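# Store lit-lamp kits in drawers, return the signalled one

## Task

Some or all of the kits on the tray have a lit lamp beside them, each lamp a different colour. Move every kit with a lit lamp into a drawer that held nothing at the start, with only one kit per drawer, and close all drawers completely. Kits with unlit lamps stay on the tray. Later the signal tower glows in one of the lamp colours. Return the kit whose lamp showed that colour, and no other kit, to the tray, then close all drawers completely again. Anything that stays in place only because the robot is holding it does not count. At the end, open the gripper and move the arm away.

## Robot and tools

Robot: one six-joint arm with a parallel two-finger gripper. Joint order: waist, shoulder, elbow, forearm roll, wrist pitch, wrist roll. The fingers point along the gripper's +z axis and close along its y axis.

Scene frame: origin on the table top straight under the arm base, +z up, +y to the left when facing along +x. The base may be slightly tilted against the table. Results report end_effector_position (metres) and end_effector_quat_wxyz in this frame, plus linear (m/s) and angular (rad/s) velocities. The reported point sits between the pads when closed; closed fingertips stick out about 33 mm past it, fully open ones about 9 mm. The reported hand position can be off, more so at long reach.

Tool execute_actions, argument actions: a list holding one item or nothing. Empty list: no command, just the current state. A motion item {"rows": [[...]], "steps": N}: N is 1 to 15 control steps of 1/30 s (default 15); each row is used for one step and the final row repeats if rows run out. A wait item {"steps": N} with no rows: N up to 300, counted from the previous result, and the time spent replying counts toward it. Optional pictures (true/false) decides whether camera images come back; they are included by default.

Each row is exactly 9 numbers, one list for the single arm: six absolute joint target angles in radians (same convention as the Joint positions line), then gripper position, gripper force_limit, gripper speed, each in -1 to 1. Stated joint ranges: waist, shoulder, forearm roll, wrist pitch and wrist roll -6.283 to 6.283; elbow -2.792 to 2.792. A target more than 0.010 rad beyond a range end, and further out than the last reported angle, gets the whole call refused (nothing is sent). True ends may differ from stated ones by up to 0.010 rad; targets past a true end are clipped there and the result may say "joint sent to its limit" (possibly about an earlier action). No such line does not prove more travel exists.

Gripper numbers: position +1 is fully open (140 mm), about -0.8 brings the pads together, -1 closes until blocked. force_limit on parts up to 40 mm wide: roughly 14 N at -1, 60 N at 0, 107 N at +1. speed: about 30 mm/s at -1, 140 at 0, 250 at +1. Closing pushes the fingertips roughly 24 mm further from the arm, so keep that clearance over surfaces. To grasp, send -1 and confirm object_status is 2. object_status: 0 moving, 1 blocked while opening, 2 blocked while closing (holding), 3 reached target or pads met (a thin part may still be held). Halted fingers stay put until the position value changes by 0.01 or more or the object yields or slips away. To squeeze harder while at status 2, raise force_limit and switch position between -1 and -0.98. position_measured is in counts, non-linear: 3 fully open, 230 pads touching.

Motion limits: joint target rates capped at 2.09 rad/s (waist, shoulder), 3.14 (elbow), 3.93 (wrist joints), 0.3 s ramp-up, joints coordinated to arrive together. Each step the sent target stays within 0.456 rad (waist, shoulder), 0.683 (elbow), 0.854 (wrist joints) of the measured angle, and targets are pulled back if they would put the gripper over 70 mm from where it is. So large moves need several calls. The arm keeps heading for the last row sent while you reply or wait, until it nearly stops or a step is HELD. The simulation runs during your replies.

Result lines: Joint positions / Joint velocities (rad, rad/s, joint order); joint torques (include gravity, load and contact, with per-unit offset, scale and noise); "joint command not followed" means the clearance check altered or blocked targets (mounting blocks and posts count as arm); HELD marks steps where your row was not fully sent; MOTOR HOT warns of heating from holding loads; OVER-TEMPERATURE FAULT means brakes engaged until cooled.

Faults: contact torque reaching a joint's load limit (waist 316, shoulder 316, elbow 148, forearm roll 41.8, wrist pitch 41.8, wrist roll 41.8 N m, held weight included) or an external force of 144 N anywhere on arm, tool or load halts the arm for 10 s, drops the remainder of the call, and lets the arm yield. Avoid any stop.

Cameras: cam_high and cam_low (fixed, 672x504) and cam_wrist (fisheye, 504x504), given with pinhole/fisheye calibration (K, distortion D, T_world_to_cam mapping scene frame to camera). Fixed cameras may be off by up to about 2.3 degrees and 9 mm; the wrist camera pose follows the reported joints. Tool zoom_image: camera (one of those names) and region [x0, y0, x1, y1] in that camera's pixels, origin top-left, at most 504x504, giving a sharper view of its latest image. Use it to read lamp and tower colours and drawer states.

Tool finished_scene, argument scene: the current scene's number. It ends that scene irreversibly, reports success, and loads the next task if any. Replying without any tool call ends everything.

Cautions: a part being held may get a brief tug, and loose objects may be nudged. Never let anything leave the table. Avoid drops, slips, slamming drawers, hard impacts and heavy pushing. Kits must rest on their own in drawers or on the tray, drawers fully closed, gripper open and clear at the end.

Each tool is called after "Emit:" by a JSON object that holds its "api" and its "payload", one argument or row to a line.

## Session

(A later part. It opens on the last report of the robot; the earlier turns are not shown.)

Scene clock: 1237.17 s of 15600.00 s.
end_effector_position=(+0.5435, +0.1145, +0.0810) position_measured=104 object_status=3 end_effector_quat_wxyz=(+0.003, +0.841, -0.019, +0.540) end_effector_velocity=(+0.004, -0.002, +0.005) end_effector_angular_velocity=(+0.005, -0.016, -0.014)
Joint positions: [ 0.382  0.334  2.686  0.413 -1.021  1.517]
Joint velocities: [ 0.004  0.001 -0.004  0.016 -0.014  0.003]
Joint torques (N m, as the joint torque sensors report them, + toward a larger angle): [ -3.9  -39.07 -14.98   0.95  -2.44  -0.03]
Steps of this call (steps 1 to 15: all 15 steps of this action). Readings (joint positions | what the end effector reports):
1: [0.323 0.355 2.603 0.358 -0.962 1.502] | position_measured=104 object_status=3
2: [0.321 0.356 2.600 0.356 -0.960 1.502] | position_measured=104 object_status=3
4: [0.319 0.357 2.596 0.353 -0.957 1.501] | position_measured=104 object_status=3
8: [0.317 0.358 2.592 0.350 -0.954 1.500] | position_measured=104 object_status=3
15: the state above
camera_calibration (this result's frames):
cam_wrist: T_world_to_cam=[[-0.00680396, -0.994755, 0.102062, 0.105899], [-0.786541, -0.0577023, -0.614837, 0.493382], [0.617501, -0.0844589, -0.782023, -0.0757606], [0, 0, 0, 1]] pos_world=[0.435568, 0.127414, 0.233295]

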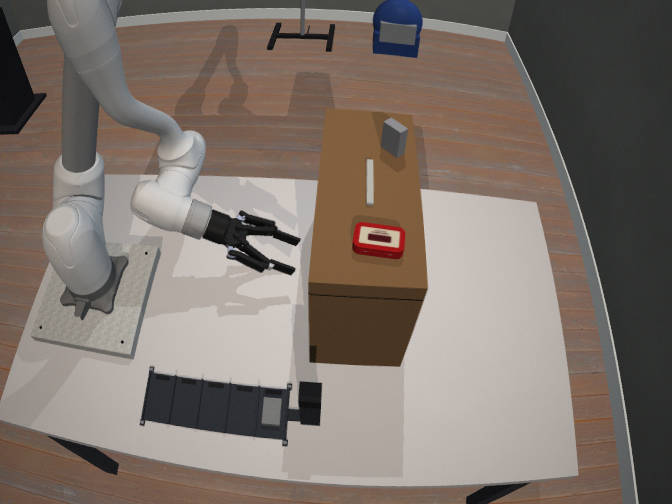

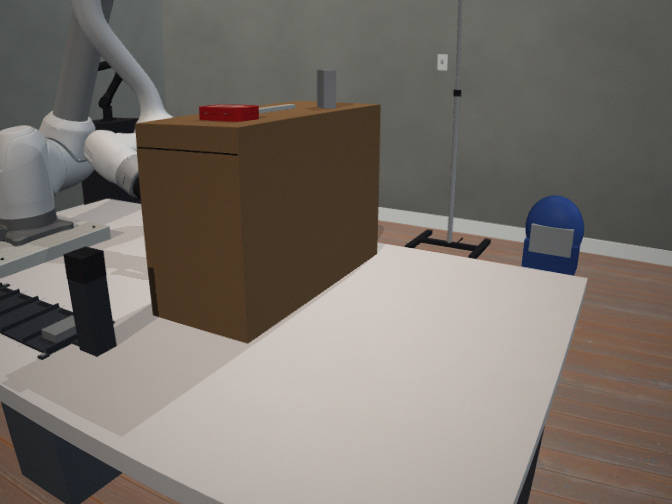

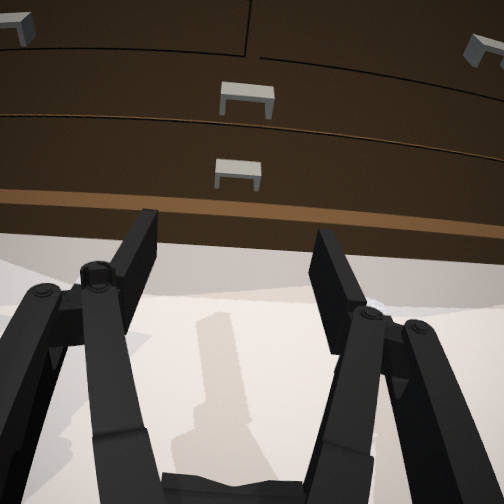

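Shut, seemingly. Wait for tower.

Emit:
{"api": "execute_actions", "payload": {
  "actions": [
    {"steps":150}
  ]
}}

Scene clock: 1242.17 s of 15600.00 s.
end_effector_position=(+0.5435, +0.1145, +0.0811) position_measured=104 object_status=3 end_effector_quat_wxyz=(+0.003, +0.841, -0.019, +0.540) end_effector_velocity=(-0.000, +0.001, +0.000) end_effector_angular_velocity=(-0.000, -0.001, +0.001)
Joint positions: [ 0.382  0.334  2.686  0.413 -1.021  1.517]
Joint velocities: [ 0.001 -0.     0.     0.    -0.001 -0.   ]
Joint torques (N m, as the joint torque sensors report them, + toward a larger angle): [ -1.4  -42.67 -10.57   0.44  -2.37   0.14]
Steps of this call (steps 1 to 15: the robot went on to your last target; steps 16 to 120: nothing new was sent; then 1.00 s passed at rest). Readings (joint positions | what the end effector reports):
1: [0.382 0.334 2.685 0.413 -1.021 1.517] | position_measured=104 object_status=3
2: [0.382 0.334 2.685 0.413 -1.021 1.517] | position_measured=104 object_status=3
4: [0.382 0.334 2.685 0.413 -1.021 1.517] | position_measured=104 object_status=3
8: [0.382 0.334 2.685 0.413 -1.021 1.517] | position_measured=104 object_status=3
120: the state above
The arm was judged still, so your last target was given up. Only a new action makes it travel on or press farther. Fingers that are still opening or closing keep moving.
camera_calibration (this result's frames):
cam_wrist: T_world_to_cam=[[-0.00702409, -0.994766, 0.101933, 0.106022], [-0.786375, -0.0574731, -0.61507, 0.493358], [0.61771, -0.0844778, -0.781856, -0.0758298], [0, 0, 0, 1]] pos_world=[0.43555, 0.127416, 0.233355]

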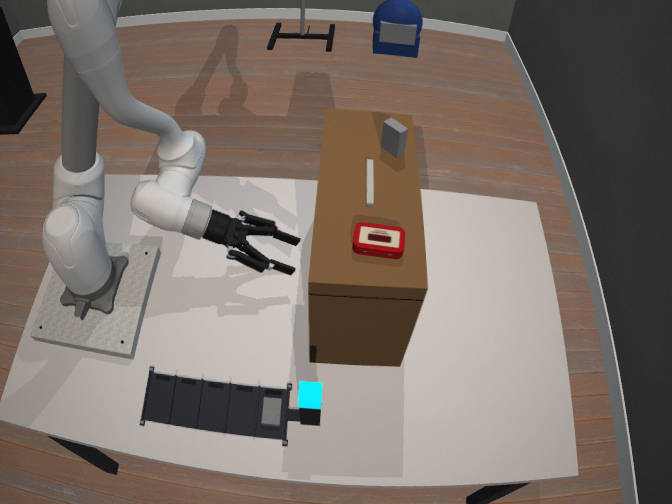

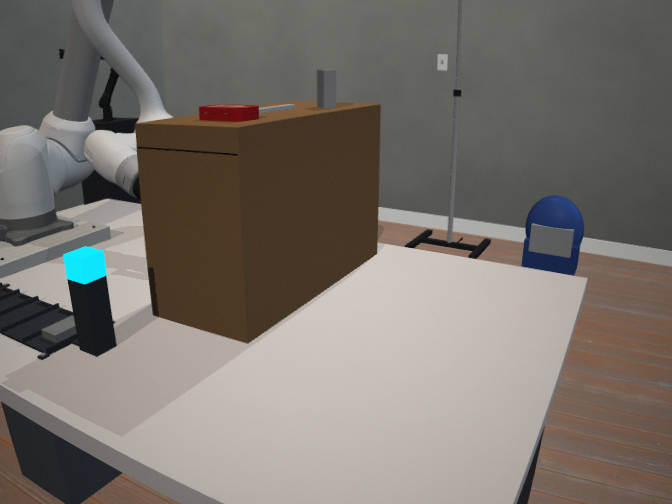

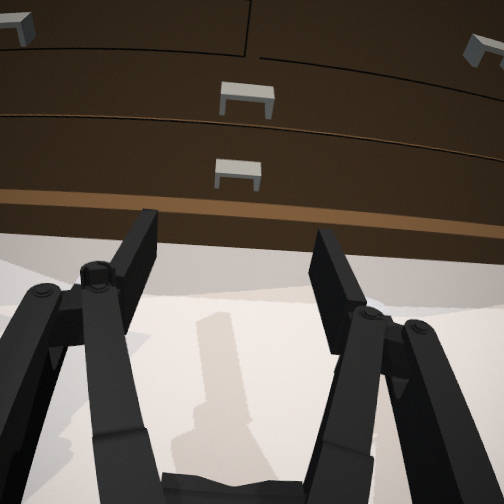

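Emit:
{"api": "execute_actions", "payload": {
  "actions": [
    {"rows":[[0.472,0.317,2.767,0.495,-1.083,1.541,0.2,0,0.3],[0.472,0.317,2.767,0.495,-1.083,1.541,0.2,0,0.3],[0.472,0.317,2.767,0.495,-1.083,1.541,0.2,0,0.3],[0.472,0.317,2.767,0.495,-1.083,1.541,0.2,0,0.3],[0.472,0.317,2.767,0.495,-1.083,1.541,0.2,0,0.3],[0.9,-0.3,2.62,1.2425,-0.812,0.917,0.2,0,0.3]],"steps":15}
  ],
  "pictures": false
}}

Emit:
{"api": "execute_actions", "payload": {
  "actions": [
    {"steps":45}
  ],
  "pictures": false
}}

Emit:
{"api": "execute_actions", "payload": {
  "actions": [
    {"rows":[[0.858,-0.0235,2.544,1.2425,-0.812,0.917,0.2,0,0.3]],"steps":15}
  ]
}}

Scene clock: 1247.60 s of 15600.00 s.
end_effector_position=(+0.4853, +0.1543, +0.1715) position_measured=104 object_status=3 end_effector_quat_wxyz=(+0.018, +0.817, -0.022, +0.575) end_effector_velocity=(-0.055, +0.146, +0.395) end_effector_angular_velocity=(+0.239, -0.327, +0.023)
Joint positions: [ 0.68   0.08   2.703  0.846 -0.963  1.265]
Joint velocities: [ 0.597 -1.027 -0.224  1.068  0.406 -0.939]
Joint torques (N m, as the joint torque sensors report them, + toward a larger angle): [ -1.88 -28.45 -17.87   0.37  -2.14   0.18]
Steps of this call (steps 1 to 90: nothing new was sent; then 1.93 s passed at rest; steps 91 to 105: all 15 steps of this action). Readings (joint positions | what the end effector reports):
91: [0.382 0.334 2.686 0.414 -1.021 1.517] | position_measured=104 object_status=3
92: [0.385 0.333 2.688 0.417 -1.023 1.518] | position_measured=104 object_status=3
94: [0.413 0.328 2.713 0.442 -1.042 1.525] | position_measured=104 object_status=3
98: [0.496 0.303 2.762 0.526 -1.074 1.524] | position_measured=104 object_status=3
105: the state above

Scene clock: 1249.10 s of 15600.00 s.
end_effector_position=(+0.4341, +0.2123, +0.3042) position_measured=104 object_status=3 end_effector_quat_wxyz=(-0.073, +0.802, -0.041, +0.592) end_effector_velocity=(+0.000, -0.001, -0.000) end_effector_angular_velocity=(+0.000, +0.000, -0.001)
Joint positions: [ 0.9   -0.3    2.62   1.243 -0.812  0.917]
Joint velocities: [-0.002  0.    -0.     0.     0.001  0.   ]
Joint torques (N m, as the joint torque sensors report them, + toward a larger angle): [ -1.4   -4.98 -35.37  -0.31  -1.72   0.12]
Steps of this call (steps 1 to 30: the robot went on to your last target; steps 31 to 45: nothing new was sent). Readings (joint positions | what the end effector reports):
1: [0.700 0.045 2.696 0.882 -0.949 1.234] | position_measured=104 object_status=3
2: [0.720 0.010 2.688 0.919 -0.936 1.202] | position_measured=104 object_status=3
4: [0.761 -0.060 2.673 0.992 -0.908 1.137] | position_measured=104 object_status=3
8: [0.842 -0.200 2.642 1.138 -0.852 1.009] | position_measured=104 object_status=3
45: the state above
The arm was judged still, so your last target was given up. Only a new action makes it travel on or press farther. Fingers that are still opening or closing keep moving.

Scene clock: 1249.60 s of 15600.00 s.
end_effector_position=(+0.4844, +0.2397, +0.2169) position_measured=104 object_status=3 end_effector_quat_wxyz=(+0.002, +0.841, -0.018, +0.540) end_effector_velocity=(+0.000, -0.001, -0.000) end_effector_angular_velocity=(+0.000, +0.000, -0.001)
Joint positions: [ 0.858 -0.024  2.544  1.243 -0.812  0.917]
Joint velocities: [-0.001 -0.     0.     0.     0.     0.   ]
Joint torques (N m, as the joint torque sensors report them, + toward a larger angle): [ -1.04 -25.89 -28.8   -0.1   -1.72   0.09]
Steps of this call (steps 1 to 15: all 15 steps of this action). Readings (joint positions | what the end effector reports):
1: [0.900 -0.300 2.620 1.243 -0.812 0.917] | position_measured=104 object_status=3
2: [0.900 -0.297 2.619 1.243 -0.812 0.917] | position_measured=104 object_status=3
4: [0.896 -0.270 2.612 1.243 -0.812 0.917] | position_measured=104 object_status=3
8: [0.875 -0.134 2.574 1.243 -0.812 0.917] | position_measured=104 object_status=3
15: the state above
camera_calibration (this result's frames):
cam_wrist: T_world_to_cam=[[-0.00353765, -0.994753, 0.102245, 0.214541], [-0.78614, -0.0604257, -0.615087, 0.538137], [0.618038, -0.082555, -0.781802, 0.0768081], [0, 0, 0, 1]] pos_world=[0.37634, 0.252273, 0.369114]

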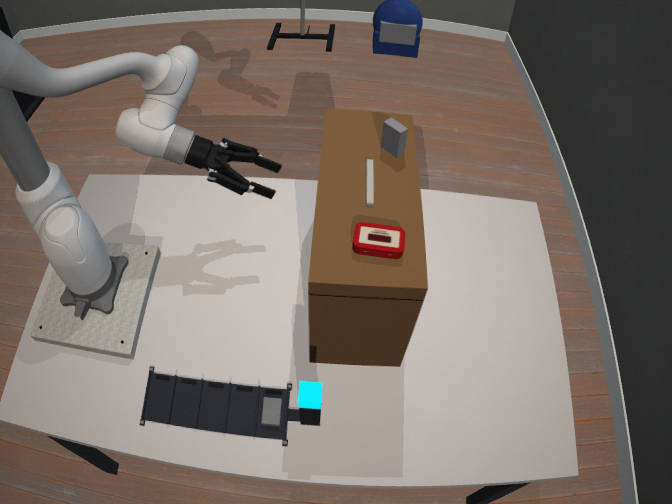

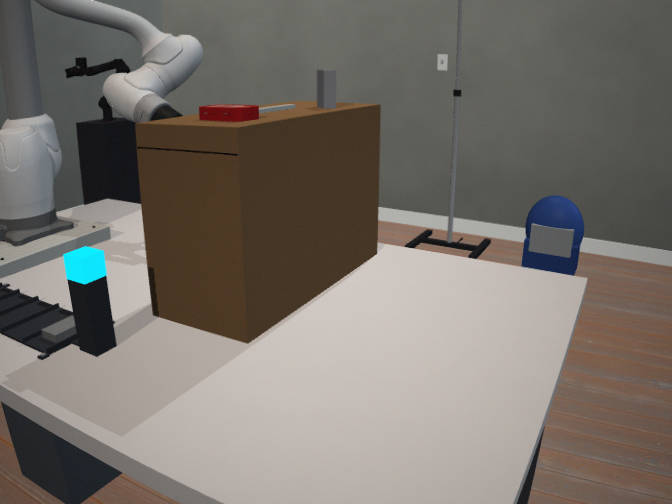

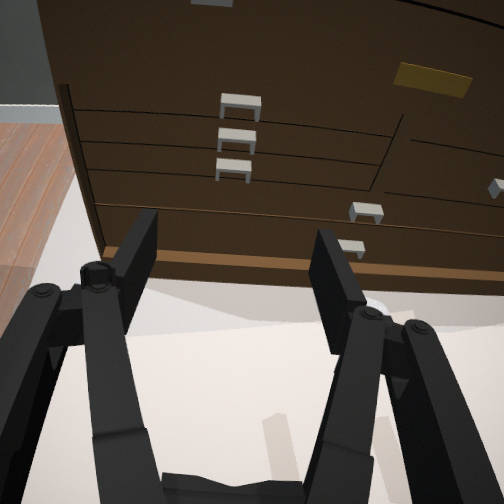

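Emit:
{"api": "execute_actions", "payload": {
  "actions": [
    {"rows":[[0.7507,0.027,2.493,1.129,-0.753,0.952,0.2,0,0.3],[0.7507,0.027,2.493,1.129,-0.753,0.952,0.2,0,0.3],[0.7507,0.027,2.493,1.129,-0.753,0.952,0.2,0,0.3],[0.7507,0.027,2.493,1.129,-0.753,0.952,0.2,0,0.3],[0.7507,0.027,2.493,1.129,-0.753,0.952,0.2,0,0.3],[0.713,0.048,2.47,1.089,-0.732,0.965,0.2,0,0.3],[0.713,0.048,2.47,1.089,-0.732,0.965,0.2,0,0.3],[0.68,0.07,2.445,1.05,-0.712,0.977,0.2,0,0.3],[0.68,0.07,2.445,1.05,-0.712,0.977,0.2,0,0.3],[0.644,0.0935,2.419,1.012,-0.692,0.99,0.2,0,0.3]],"steps":15}
  ],
  "pictures": false
}}

Emit:
{"api": "execute_actions", "payload": {
  "actions": [
    {"rows":[[0.644,0.0935,2.419,1.012,-0.692,0.99,0.2,0,0.3],[0.644,0.0935,2.419,1.012,-0.692,0.99,0.2,0,0.3],[0.644,0.0935,2.419,1.012,-0.692,0.99,-1,0,0.3]],"steps":15}
  ],
  "pictures": false
}}

Emit:
{"api": "execute_actions", "payload": {
  "actions": [
    {"steps":15}
  ]
}}

Scene clock: 1256.27 s of 15600.00 s.
end_effector_position=(+0.5958, +0.2404, +0.2176) position_measured=104 object_status=3 end_effector_quat_wxyz=(+0.000, +0.842, -0.016, +0.540) end_effector_velocity=(+0.007, -0.002, -0.001) end_effector_angular_velocity=(-0.003, +0.002, +0.007)
Joint positions: [ 0.644  0.093  2.419  1.013 -0.692  0.99 ]
Joint velocities: [-0.019  0.006 -0.005 -0.027  0.014  0.008]
Joint torques (N m, as the joint torque sensors report them, + toward a larger angle): [  8.99 -53.1  -24.68  -0.53  -2.21   0.21]
Steps of this call (steps 1 to 15: the robot went on to your last target; steps 16 to 90: nothing new was sent; then 3.17 s passed at rest; steps 91 to 105: all 15 steps of this action). Readings (joint positions | what the end effector reports):
91: [0.858 -0.023 2.544 1.243 -0.812 0.917] | position_measured=104 object_status=3
92: [0.855 -0.022 2.543 1.240 -0.811 0.918] | position_measured=104 object_status=3
94: [0.827 -0.009 2.530 1.210 -0.795 0.927] | position_measured=104 object_status=3
98: [0.739 0.034 2.485 1.117 -0.747 0.956] | position_measured=104 object_status=3
105: the state above

Scene clock: 1256.77 s of 15600.00 s.
end_effector_position=(+0.5960, +0.2407, +0.2177) position_measured=193 object_status=0 end_effector_quat_wxyz=(-0.000, +0.842, -0.016, +0.540) end_effector_velocity=(+0.000, -0.000, +0.001) end_effector_angular_velocity=(+0.000, -0.002, -0.000)
Joint positions: [ 0.644  0.093  2.419  1.012 -0.692  0.99 ]
Joint velocities: [ 0.    -0.001  0.     0.    -0.001 -0.   ]
Joint torques (N m, as the joint torque sensors report them, + toward a larger angle): [ -8.5  -37.37 -26.64   2.72  -3.59   0.39]
Steps of this call (steps 1 to 15: all 15 steps of this action). Readings (joint positions | what the end effector reports):
1: [0.644 0.093 2.419 1.012 -0.692 0.990] | position_measured=104 object_status=3
2: [0.644 0.093 2.419 1.012 -0.692 0.990] | position_measured=104 object_status=3
4: [0.644 0.093 2.419 1.012 -0.692 0.990] | position_measured=107 object_status=0
8: [0.644 0.093 2.419 1.012 -0.692 0.990] | position_measured=144 object_status=0
15: the state above

Scene clock: 1257.27 s of 15600.00 s.
end_effector_position=(+0.5960, +0.2406, +0.2177) position_measured=193 object_status=2 end_effector_quat_wxyz=(-0.000, +0.841, -0.016, +0.540) end_effector_velocity=(+0.000, -0.001, -0.001) end_effector_angular_velocity=(-0.001, +0.001, -0.001)
Joint positions: [ 0.644  0.093  2.419  1.012 -0.692  0.99 ]
Joint velocities: [-0.001  0.001  0.     0.001  0.    -0.001]
Joint torques (N m, as the joint torque sensors report them, + toward a larger angle): [ -8.47 -38.02 -27.49   2.78  -4.12   0.32]
Steps of this call (steps 1 to 15: the robot went on to your last target). Readings (joint positions | what the end effector reports):
1: [0.644 0.093 2.419 1.012 -0.692 0.990] | position_measured=193 object_status=0
2: [0.644 0.093 2.419 1.012 -0.692 0.990] | position_measured=193 object_status=0
4: [0.644 0.093 2.419 1.012 -0.692 0.990] | position_measured=193 object_status=2
8: [0.644 0.093 2.419 1.012 -0.692 0.990] | position_measured=193 object_status=2
15: the state above
The arm was judged still, so your last target was given up. Only a new action makes it travel on or press farther. Fingers that are still opening or closing keep moving.
camera_calibration (this result's frames):
cam_wrist: T_world_to_cam=[[0.00201777, -0.994966, 0.100196, 0.212965], [-0.785851, -0.0635406, -0.615143, 0.627066], [0.618413, -0.0774981, -0.782023, 0.0071029], [0, 0, 0, 1]] pos_world=[0.487958, 0.252287, 0.369952]

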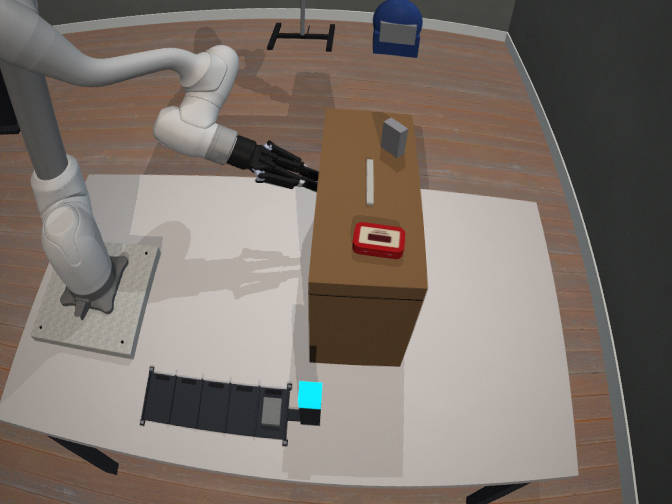

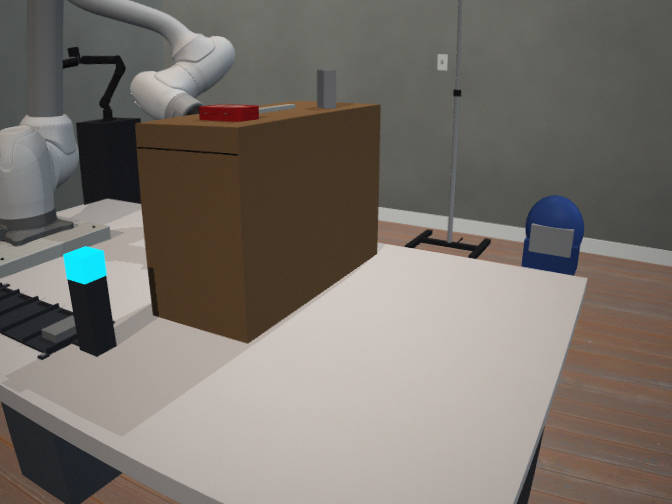

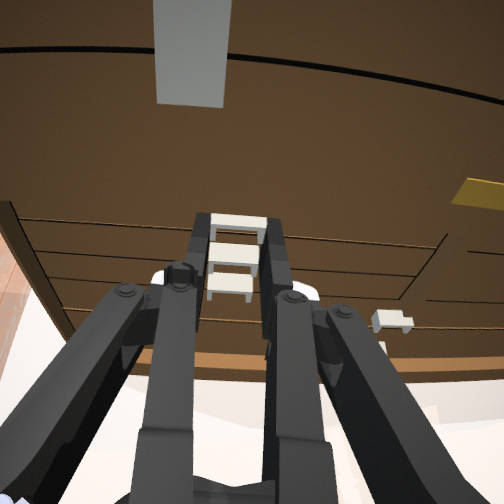

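Pull, release.

Emit:
{"api": "execute_actions", "payload": {
  "actions": [
    {"rows":[[0.68,0.07,2.445,1.05,-0.712,0.977,-1,0,0.3],[0.68,0.07,2.445,1.05,-0.712,0.977,-1,0,0.3],[0.68,0.07,2.445,1.05,-0.712,0.977,-1,0,0.3],[0.713,0.048,2.47,1.089,-0.732,0.965,-1,0,0.3],[0.713,0.048,2.47,1.089,-0.732,0.965,-1,0,0.3],[0.713,0.048,2.47,1.089,-0.732,0.965,-1,0,0.3],[0.7507,0.027,2.493,1.129,-0.753,0.952,-1,0,0.3],[0.7507,0.027,2.493,1.129,-0.753,0.952,-1,0,0.3],[0.7507,0.027,2.493,1.129,-0.753,0.952,-1,0,0.3],[0.804,0.002,2.518,1.186,-0.782,0.935,-1,0,0.3],[0.804,0.002,2.518,1.186,-0.782,0.935,-1,0,0.3],[0.804,0.002,2.518,1.186,-0.782,0.935,-1,0,0.3],[0.858,-0.0235,2.544,1.2425,-0.812,0.917,-1,0,0.3]],"steps":15}
  ],
  "pictures": false
}}

Emit:
{"api": "execute_actions", "payload": {
  "actions": [
    {"rows":[[0.858,-0.0235,2.544,1.2425,-0.812,0.917,-1,0,0.3],[0.858,-0.0235,2.544,1.2425,-0.812,0.917,-1,0,0.3],[0.858,-0.0235,2.544,1.2425,-0.812,0.917,-1,0,0.3],[0.858,-0.0235,2.544,1.2425,-0.812,0.917,-1,0,0.3],[0.858,-0.0235,2.544,1.2425,-0.812,0.917,0.2,0,0.5],[0.858,-0.0235,2.544,1.2425,-0.812,0.917,0.2,0,0.5],[0.858,-0.0235,2.544,1.2425,-0.812,0.917,0.2,0,0.5],[0.858,-0.0235,2.544,1.2425,-0.812,0.917,0.2,0,0.5],[0.858,-0.0235,2.544,1.2425,-0.812,0.917,0.2,0,0.5],[0.858,-0.0235,2.544,1.2425,-0.812,0.917,0.2,0,0.5],[0.858,-0.0235,2.544,1.2425,-0.812,0.917,0.2,0,0.5],[0.9,-0.06,2.58,1.2425,-0.812,0.917,0.2,0,0.5]],"steps":15}
  ]
}}

Scene clock: 1267.80 s of 15600.00 s.
end_effector_position=(+0.5000, +0.2406, +0.2173) position_measured=193 object_status=2 end_effector_quat_wxyz=(+0.002, +0.841, -0.018, +0.540) end_effector_velocity=(-0.268, -0.010, -0.006) end_effector_angular_velocity=(-0.024, +0.005, +0.010)
Joint positions: [ 0.824 -0.008  2.528  1.207 -0.794  0.928]
Joint velocities: [ 0.573 -0.279  0.282  0.584 -0.31  -0.191]
Joint torques (N m, as the joint torque sensors report them, + toward a larger angle): [  9.91 -30.91 -31.19  -2.54   3.21   0.02]
Steps of this call (steps 1 to 90: nothing new was sent; then 7.03 s passed at rest; steps 91 to 105: all 15 steps of this action). Readings (joint positions | what the end effector reports):
91: [0.644 0.093 2.419 1.012 -0.692 0.990] | position_measured=193 object_status=2
92: [0.647 0.092 2.421 1.015 -0.694 0.989] | position_measured=193 object_status=2
94: [0.669 0.077 2.438 1.040 -0.706 0.981] | position_measured=193 object_status=2
98: [0.717 0.046 2.473 1.094 -0.734 0.964] | position_measured=193 object_status=2
105: the state above

Scene clock: 1268.30 s of 15600.00 s.
end_effector_position=(+0.4680, +0.2419, +0.2162) position_measured=104 object_status=0 end_effector_quat_wxyz=(-0.005, +0.841, -0.006, +0.540) end_effector_velocity=(-0.242, +0.018, -0.011) end_effector_angular_velocity=(-0.002, -0.007, +0.395)
Joint positions: [ 0.885 -0.047  2.568  1.243 -0.812  0.917]
Joint velocities: [ 0.395 -0.361  0.359  0.    -0.    -0.   ]
Joint torques (N m, as the joint torque sensors report them, + toward a larger angle): [ -1.11 -25.45 -27.77   0.12  -1.95   0.02]
Steps of this call (steps 1 to 15: all 15 steps of this action). Readings (joint positions | what the end effector reports):
1: [0.841 -0.016 2.536 1.225 -0.803 0.923] | position_measured=193 object_status=2
2: [0.853 -0.021 2.541 1.236 -0.809 0.919] | position_measured=193 object_status=2
4: [0.858 -0.023 2.544 1.242 -0.812 0.917] | position_measured=193 object_status=2
8: [0.858 -0.023 2.544 1.243 -0.812 0.917] | position_measured=171 object_status=0
15: the state above
camera_calibration (this result's frames):
cam_wrist: T_world_to_cam=[[0.023436, -0.994463, 0.102442, 0.203953], [-0.784043, -0.0818589, -0.615285, 0.529254], [0.620264, -0.0658989, -0.78162, 0.0814438], [0, 0, 0, 1]] pos_world=[0.359662, 0.251515, 0.368407]

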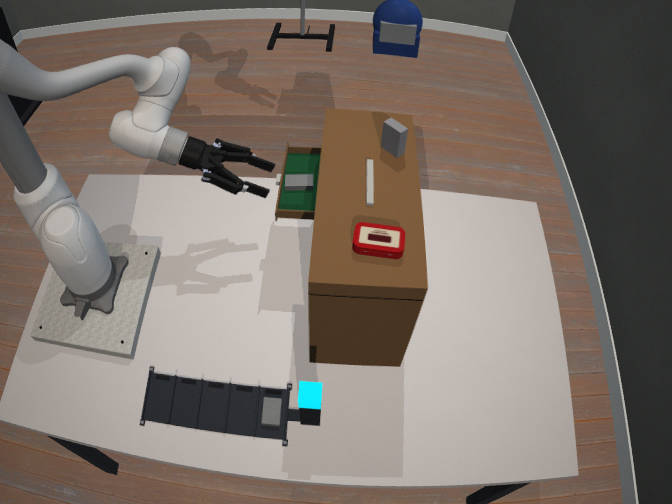

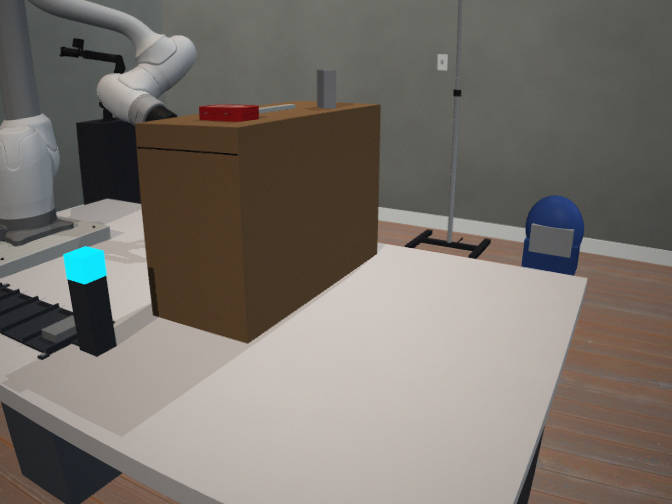

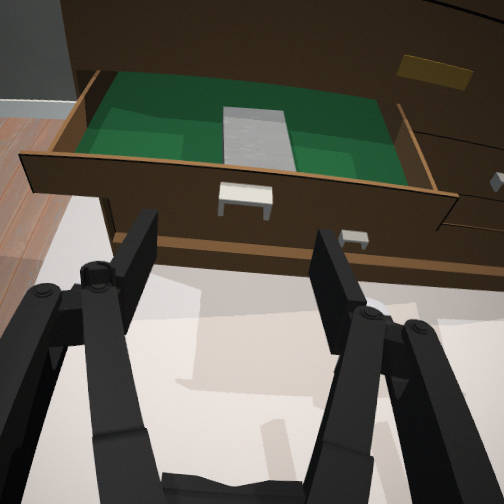

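Emit:
{"api": "execute_actions", "payload": {
  "actions": [
    {"rows":[[0.9,-0.3,2.62,1.2,-0.8,0.9,-0.1,0,0.3],[0.9,-0.3,2.62,1.2,-0.8,0.9,-0.1,0,0.3],[0.9,-0.3,2.62,1.2,-0.8,0.9,-0.1,0,0.3],[0.9,-0.3,2.62,1.2,-0.8,0.9,-0.1,0,0.3],[0.9,-0.3,2.62,1.2,-0.8,0.9,-0.1,0,0.3],[0.9,-0.3,2.62,1.2,-0.8,0.9,-0.1,0,0.3],[0.8,-0.4,2.4,0.6,-0.1,0.5,-0.1,0,0.3]],"steps":15}
  ],
  "pictures": false
}}

Emit:
{"api": "execute_actions", "payload": {
  "actions": [
    {"steps":15}
  ],
  "pictures": false
}}

Emit:
{"api": "execute_actions", "payload": {
  "actions": [
    {"rows":[[0.45,0,1.75,0,1.39,-1.16,-0.1,0,0.3]],"steps":15}
  ],
  "pictures": false
}}

Emit:
{"api": "execute_actions", "payload": {
  "actions": [
    {"steps":30}
  ],
  "pictures": false
}}

Emit:
{"api": "execute_actions", "payload": {
  "actions": [
    {"rows":[[0.363,0.111,1.709,0,1.322,-1.247,-0.1,0,0.3]],"steps":15}
  ]
}}

Scene clock: 1274.67 s of 15600.00 s.
end_effector_position=(+0.4419, +0.3250, +0.3466) position_measured=141 object_status=3 end_effector_quat_wxyz=(-0.097, +0.783, +0.169, +0.591) end_effector_velocity=(-0.070, +0.401, +0.295) end_effector_angular_velocity=(-0.872, -0.450, +1.603)
Joint positions: [ 0.863 -0.303  2.529  0.977 -0.539  0.751]
Joint velocities: [-0.192 -0.328 -0.4   -1.151  1.341 -0.769]
Joint torques (N m, as the joint torque sensors report them, + toward a larger angle): [ -1.14  -7.55 -38.68   0.94  -1.68  -0.15]
Steps of this call (steps 1 to 30: the robot went on to your last target; steps 31 to 100: nothing new was sent; then 2.53 s passed at rest; steps 101 to 115: all 15 steps of this action). Readings (joint positions | what the end effector reports):
101: [0.900 -0.060 2.580 1.242 -0.812 0.917] | position_measured=104 object_status=0
102: [0.900 -0.063 2.580 1.242 -0.812 0.917] | position_measured=107 object_status=0
104: [0.900 -0.090 2.585 1.237 -0.811 0.915] | position_measured=125 object_status=0
108: [0.900 -0.220 2.604 1.211 -0.801 0.904] | position_measured=141 object_status=0
115: the state above

Scene clock: 1275.17 s of 15600.00 s.
end_effector_position=(+0.4018, +0.4087, +0.4197) position_measured=141 object_status=3 end_effector_quat_wxyz=(-0.065, +0.672, +0.459, +0.577) end_effector_velocity=(-0.001, +0.000, +0.002) end_effector_angular_velocity=(+0.000, -0.002, +0.002)
Joint positions: [ 0.8 -0.4  2.4  0.6 -0.1  0.5]
Joint velocities: [ 0.    -0.002 -0.001 -0.001  0.002 -0.001]
Joint torques (N m, as the joint torque sensors report them, + toward a larger angle): [ -1.54   0.39 -40.23   3.46  -2.21   0.11]
Steps of this call (steps 1 to 15: the robot went on to your last target). Readings (joint positions | what the end effector reports):
1: [0.856 -0.314 2.515 0.937 -0.492 0.724] | position_measured=141 object_status=3
2: [0.849 -0.324 2.501 0.895 -0.444 0.697] | position_measured=141 object_status=3
4: [0.834 -0.347 2.470 0.805 -0.339 0.637] | position_measured=141 object_status=3
8: [0.805 -0.392 2.410 0.631 -0.136 0.520] | position_measured=141 object_status=3
15: the state above

Scene clock: 1275.67 s of 15600.00 s.
end_effector_position=(+0.5173, +0.3886, +0.3944) position_measured=141 object_status=3 end_effector_quat_wxyz=(+0.120, +0.381, +0.872, +0.284) end_effector_velocity=(-0.044, -0.333, -0.200) end_effector_angular_velocity=(-2.321, +0.443, +2.015)
Joint positions: [ 0.561 -0.127  1.957  0.191  0.722 -0.323]
Joint velocities: [-0.363  0.415 -0.673 -0.619  2.154 -2.241]
Joint torques (N m, as the joint torque sensors report them, + toward a larger angle): [  3.35 -39.89 -36.72   4.59  -1.16  -0.1 ]
Steps of this call (steps 1 to 15: all 15 steps of this action). Readings (joint positions | what the end effector reports):
1: [0.800 -0.400 2.400 0.600 -0.100 0.500] | position_measured=141 object_status=3
2: [0.798 -0.398 2.396 0.596 -0.094 0.494] | position_measured=141 object_status=3
4: [0.777 -0.373 2.356 0.559 -0.042 0.442] | position_measured=141 object_status=3
8: [0.689 -0.273 2.193 0.409 0.191 0.209] | position_measured=141 object_status=3
15: the state above

Scene clock: 1276.67 s of 15600.00 s.
end_effector_position=(+0.4860, +0.2509, +0.3803) position_measured=141 object_status=3 end_effector_quat_wxyz=(+0.005, -0.005, +1.000, +0.008) end_effector_velocity=(+0.000, -0.000, -0.000) end_effector_angular_velocity=(-0.000, +0.001, -0.001)
Joint positions: [ 0.45 -0.    1.75 -0.    1.39 -1.16]
Joint velocities: [-0.001  0.001 -0.    -0.     0.    -0.   ]
Joint torques (N m, as the joint torque sensors report them, + toward a larger angle): [ -1.24 -40.77 -40.82   4.51   0.07   0.01]
Steps of this call (steps 1 to 30: the robot went on to your last target). Readings (joint positions | what the end effector reports):
1: [0.549 -0.114 1.935 0.171 0.792 -0.400] | position_measured=141 object_status=3
2: [0.539 -0.101 1.915 0.152 0.858 -0.479] | position_measured=141 object_status=3
4: [0.518 -0.078 1.876 0.116 0.983 -0.640] | position_measured=141 object_status=3
8: [0.478 -0.032 1.803 0.049 1.220 -0.942] | position_measured=141 object_status=3
30: the state above
The arm was judged still, so your last target was given up. Only a new action makes it travel on or press farther. Fingers that are still opening or closing keep moving.

Scene clock: 1277.17 s of 15600.00 s.
end_effector_position=(+0.5631, +0.2276, +0.3387) position_measured=141 object_status=3 end_effector_quat_wxyz=(+0.004, -0.005, +1.000, +0.007) end_effector_velocity=(+0.001, +0.000, -0.002) end_effector_angular_velocity=(-0.000, +0.003, -0.001)
Joint positions: [ 0.363  0.111  1.709 -0.     1.322 -1.247]
Joint velocities: [-0.     0.003  0.     0.    -0.001  0.001]
Joint torques (N m, as the joint torque sensors report them, + toward a larger angle): [ -1.65 -50.79 -39.84   4.43  -0.06   0.2 ]
Steps of this call (steps 1 to 15: all 15 steps of this action). Readings (joint positions | what the end effector reports):
1: [0.450 0.000 1.750 -0.000 1.390 -1.160] | position_measured=141 object_status=3
2: [0.448 0.003 1.749 0.000 1.389 -1.162] | position_measured=141 object_status=3
4: [0.426 0.030 1.738 0.000 1.371 -1.184] | position_measured=141 object_status=3
8: [0.367 0.106 1.711 -0.000 1.326 -1.242] | position_measured=141 object_status=3
15: the state above
camera_calibration (this result's frames):
cam_wrist: T_world_to_cam=[[-0.128117, 0.991079, 0.0367143, -0.169274], [0.879974, 0.0965246, 0.465111, -0.665577], [0.457418, 0.0918964, -0.88449, 0.207883], [0, 0, 0, 1]] pos_world=[0.468914, 0.212905, 0.499653]

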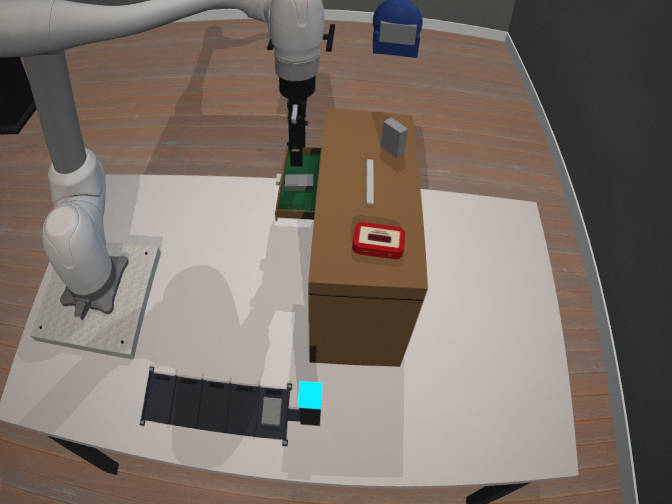

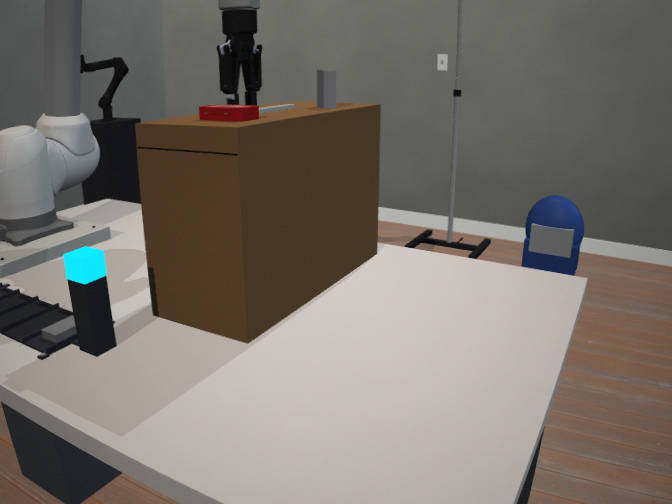

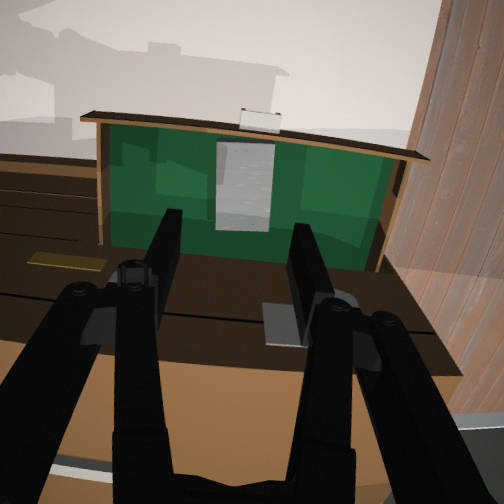

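Emit:
{"api": "execute_actions", "payload": {
  "actions": [
    {"rows":[[0.365,0.133,1.747,0,1.262,-1.245,-0.1,0,0.3],[0.365,0.133,1.747,0,1.262,-1.245,-0.1,0,0.3],[0.365,0.133,1.747,0,1.262,-1.245,-0.1,0,0.3],[0.365,0.133,1.747,0,1.262,-1.245,-0.1,0,0.3],[0.367,0.1545,1.785,0,1.203,-1.243,-0.1,0,0.3]],"steps":15}
  ]
}}

Scene clock: 1280.90 s of 15600.00 s.
end_effector_position=(+0.5686, +0.2330, +0.2715) position_measured=141 object_status=3 end_effector_quat_wxyz=(+0.003, -0.005, +1.000, +0.007) end_effector_velocity=(-0.000, +0.000, -0.000) end_effector_angular_velocity=(-0.001, -0.001, +0.002)
Joint positions: [ 0.367  0.154  1.785  0.     1.203 -1.243]
Joint velocities: [ 0.001 -0.     0.    -0.002 -0.001  0.   ]
Joint torques (N m, as the joint torque sensors report them, + toward a larger angle): [ -0.95 -53.21 -38.63   4.19   0.12   0.06]
Steps of this call (steps 1 to 15: the robot went on to your last target; steps 16 to 90: nothing new was sent; then 0.23 s passed at rest; steps 91 to 105: all 15 steps of this action). Readings (joint positions | what the end effector reports):
91: [0.363 0.111 1.709 0.000 1.322 -1.247] | position_measured=141 object_status=3
92: [0.363 0.113 1.712 0.000 1.316 -1.247] | position_measured=141 object_status=3
94: [0.365 0.128 1.738 0.000 1.276 -1.246] | position_measured=141 object_status=3
98: [0.367 0.151 1.778 0.000 1.215 -1.243] | position_measured=141 object_status=3
105: the state above
camera_calibration (this result's frames):
cam_wrist: T_world_to_cam=[[-0.128126, 0.991079, 0.0366961, -0.171457], [0.880341, 0.096615, 0.464398, -0.639658], [0.45671, 0.0918066, -0.884866, 0.145964], [0, 0, 0, 1]] pos_world=[0.474485, 0.218327, 0.432507]

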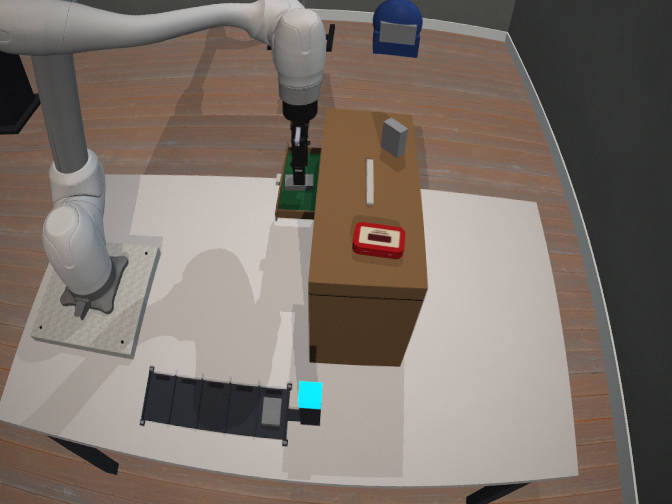

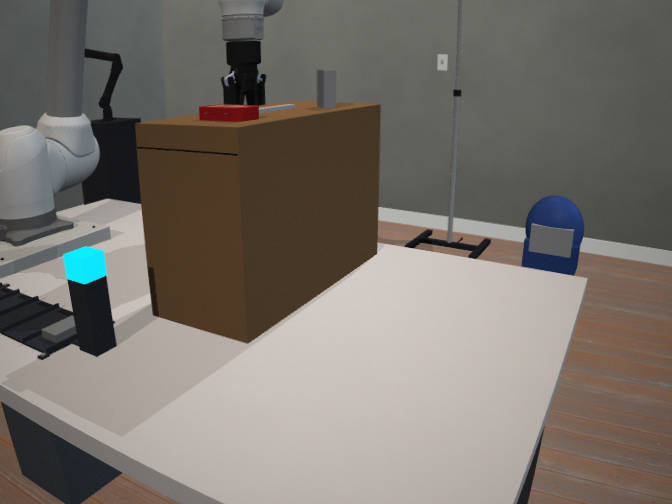

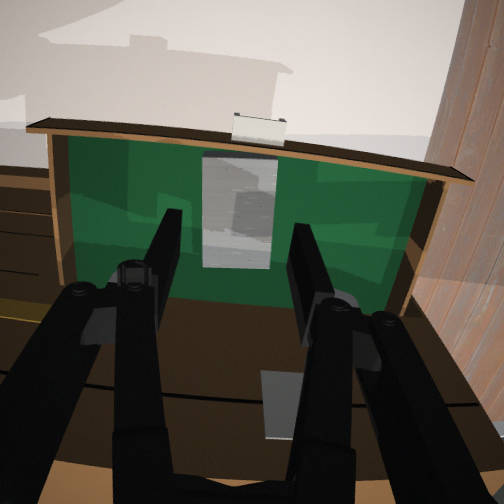

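Emit:
{"api": "execute_actions", "payload": {
  "actions": [
    {"rows":[[0.373,0.143,1.798,0,1.2,-1.237,-0.17,0,0.3],[0.373,0.143,1.798,0,1.2,-1.237,-0.17,0,0.3],[0.373,0.143,1.798,0,1.2,-1.237,-0.17,0,0.3],[0.373,0.143,1.798,0,1.2,-1.237,-0.17,0,0.3],[0.373,0.147,1.804,0,1.19,-1.237,-0.17,0,0.3],[0.373,0.147,1.804,0,1.19,-1.237,-0.17,0,0.3],[0.373,0.147,1.804,0,1.19,-1.237,-0.17,0,0.3],[0.373,0.151,1.810,0,1.181,-1.237,-0.17,0,0.3],[0.373,0.151,1.810,0,1.181,-1.237,-0.17,0,0.3],[0.373,0.151,1.810,0,1.181,-1.237,-0.17,0,0.3],[0.373,0.154,1.816,0,1.172,-1.237,-0.17,0,0.3]],"steps":15}
  ]
}}

Scene clock: 1291.07 s of 15600.00 s.
end_effector_position=(+0.5612, +0.2344, +0.2558) position_measured=150 object_status=3 end_effector_quat_wxyz=(+0.004, -0.005, +1.000, +0.007) end_effector_velocity=(+0.001, -0.001, -0.001) end_effector_angular_velocity=(+0.001, -0.003, -0.003)
Joint positions: [ 0.373  0.154  1.816 -0.     1.172 -1.237]
Joint velocities: [-0.002  0.     0.001  0.    -0.004  0.001]
Joint torques (N m, as the joint torque sensors report them, + toward a larger angle): [ -0.98 -53.13 -38.23   4.35   0.04   0.17]
Steps of this call (steps 1 to 15: the robot went on to your last target; steps 16 to 90: nothing new was sent; then 6.67 s passed at rest; steps 91 to 105: all 15 steps of this action). Readings (joint positions | what the end effector reports):
91: [0.367 0.154 1.785 -0.000 1.203 -1.243] | position_measured=141 object_status=0
92: [0.368 0.152 1.788 -0.000 1.202 -1.241] | position_measured=144 object_status=0
94: [0.373 0.144 1.797 -0.000 1.200 -1.237] | position_measured=150 object_status=0
98: [0.373 0.147 1.804 -0.000 1.191 -1.237] | position_measured=150 object_status=0
105: the state above
camera_calibration (this result's frames):
cam_wrist: T_world_to_cam=[[-0.128146, 0.991076, 0.0366926, -0.173225], [0.880125, 0.0965914, 0.464812, -0.62594], [0.45712, 0.0918579, -0.884649, 0.135006], [0, 0, 0, 1]] pos_world=[0.466993, 0.219738, 0.416733]

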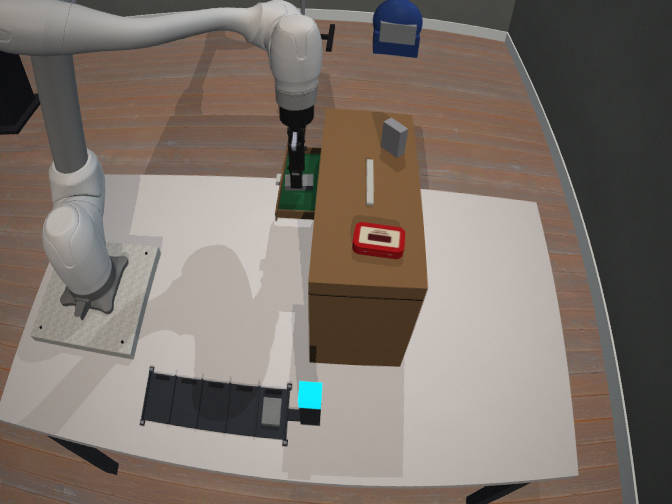

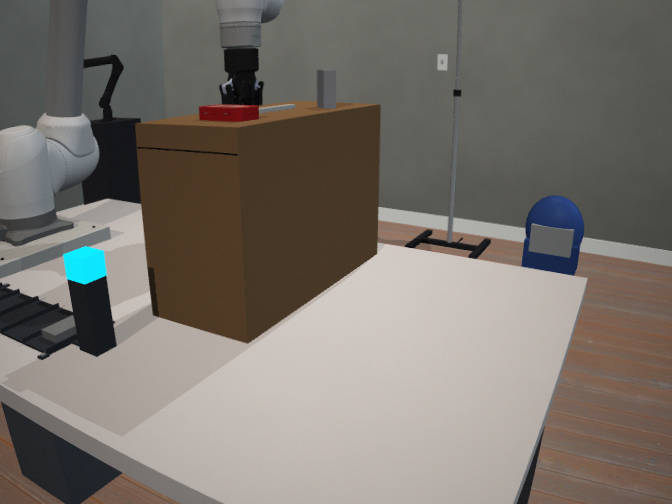

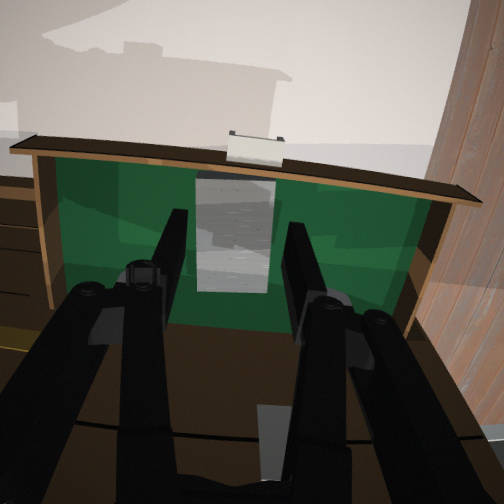

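Emit:
{"api": "execute_actions", "payload": {
  "actions": [
    {"rows":[[0.373,0.1547,1.817,0,1.170,-1.237,-0.17,0,0.3],[0.373,0.1554,1.8183,0,1.168,-1.237,-0.17,0,0.3],[0.373,0.156,1.8195,0,1.166,-1.237,-0.17,0,0.3],[0.373,0.1567,1.8207,0,1.164,-1.237,-0.17,0,0.3],[0.373,0.1574,1.822,0,1.162,-1.237,-0.17,0,0.3],[0.373,0.158,1.823,0,1.1605,-1.237,-0.17,0,0.3],[0.373,0.158,1.823,0,1.1605,-1.237,-0.17,0,0.3],[0.373,0.158,1.823,0,1.1605,-1.237,-0.17,0,0.3],[0.373,0.158,1.823,0,1.1605,-1.237,-1,0,-0.6]],"steps":15}
  ],
  "pictures": false
}}

Emit:
{"api": "execute_actions", "payload": {
  "actions": [
    {"steps":12}
  ]
}}

Scene clock: 1296.80 s of 15600.00 s.
end_effector_position=(+0.5614, +0.2346, +0.2496) position_measured=171 object_status=0 end_effector_quat_wxyz=(+0.004, -0.005, +1.000, +0.008) end_effector_velocity=(-0.001, +0.001, -0.000) end_effector_angular_velocity=(+0.000, +0.001, +0.002)
Joint positions: [ 0.373  0.158  1.823  0.     1.161 -1.237]
Joint velocities: [ 0.001 -0.     0.     0.     0.    -0.001]
Joint torques (N m, as the joint torque sensors report them, + toward a larger angle): [ -0.57 -50.59 -35.64   4.45  -0.2    0.13]
Steps of this call (steps 1 to 15: the robot went on to your last target; steps 16 to 90: nothing new was sent; then 2.23 s passed at rest; steps 91 to 105: all 15 steps of this action). Readings (joint positions | what the end effector reports):
91: [0.373 0.154 1.816 0.000 1.172 -1.237] | position_measured=150 object_status=3
92: [0.373 0.154 1.816 0.000 1.171 -1.237] | position_measured=150 object_status=3
94: [0.373 0.156 1.819 0.000 1.167 -1.237] | position_measured=150 object_status=3
98: [0.373 0.158 1.823 0.000 1.161 -1.237] | position_measured=150 object_status=3
105: the state above

Scene clock: 1297.20 s of 15600.00 s.
end_effector_position=(+0.5614, +0.2346, +0.2496) position_measured=176 object_status=2 end_effector_quat_wxyz=(+0.004, -0.005, +1.000, +0.008) end_effector_velocity=(+0.000, -0.000, -0.000) end_effector_angular_velocity=(+0.000, +0.000, -0.001)
Joint positions: [ 0.373  0.158  1.823  0.     1.161 -1.237]
Joint velocities: [-0.001  0.     0.     0.    -0.001  0.   ]
Joint torques (N m, as the joint torque sensors report them, + toward a larger angle): [ -0.37 -48.62 -34.83   4.69  -0.41   0.03]
Steps of this call (steps 1 to 12: the robot went on to your last target). Readings (joint positions | what the end effector reports):
1: [0.373 0.158 1.823 0.000 1.161 -1.237] | position_measured=175 object_status=0
2: [0.373 0.158 1.823 0.000 1.161 -1.237] | position_measured=176 object_status=0
4: [0.373 0.158 1.823 0.000 1.161 -1.237] | position_measured=176 object_status=0
8: [0.373 0.158 1.823 0.000 1.161 -1.237] | position_measured=176 object_status=2
12: the state above
camera_calibration (this result's frames):
cam_wrist: T_world_to_cam=[[-0.128149, 0.991069, 0.0368701, -0.173201], [0.879901, 0.0964657, 0.465262, -0.62327], [0.45755, 0.0920648, -0.884405, 0.129123], [0, 0, 0, 1]] pos_world=[0.46714, 0.219891, 0.410567]

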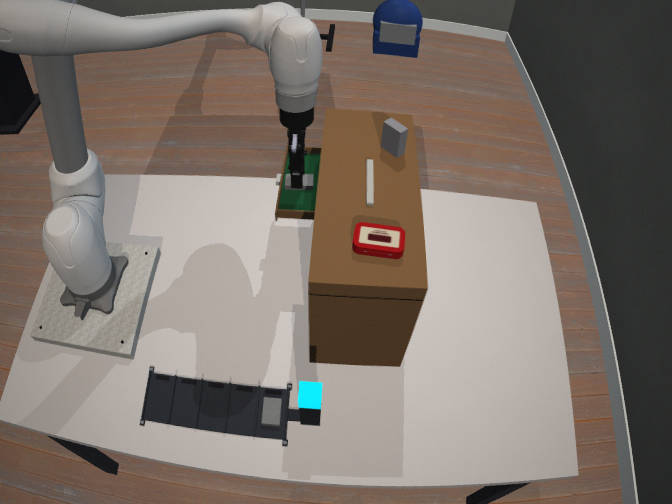

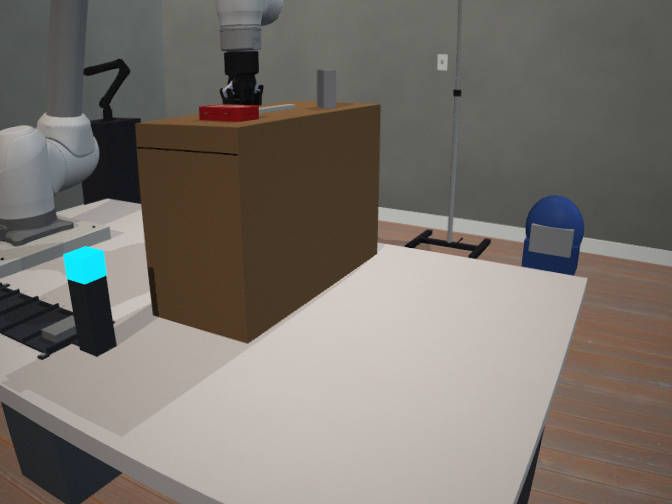

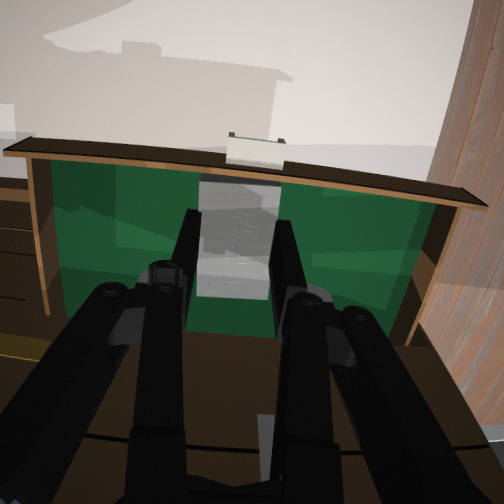

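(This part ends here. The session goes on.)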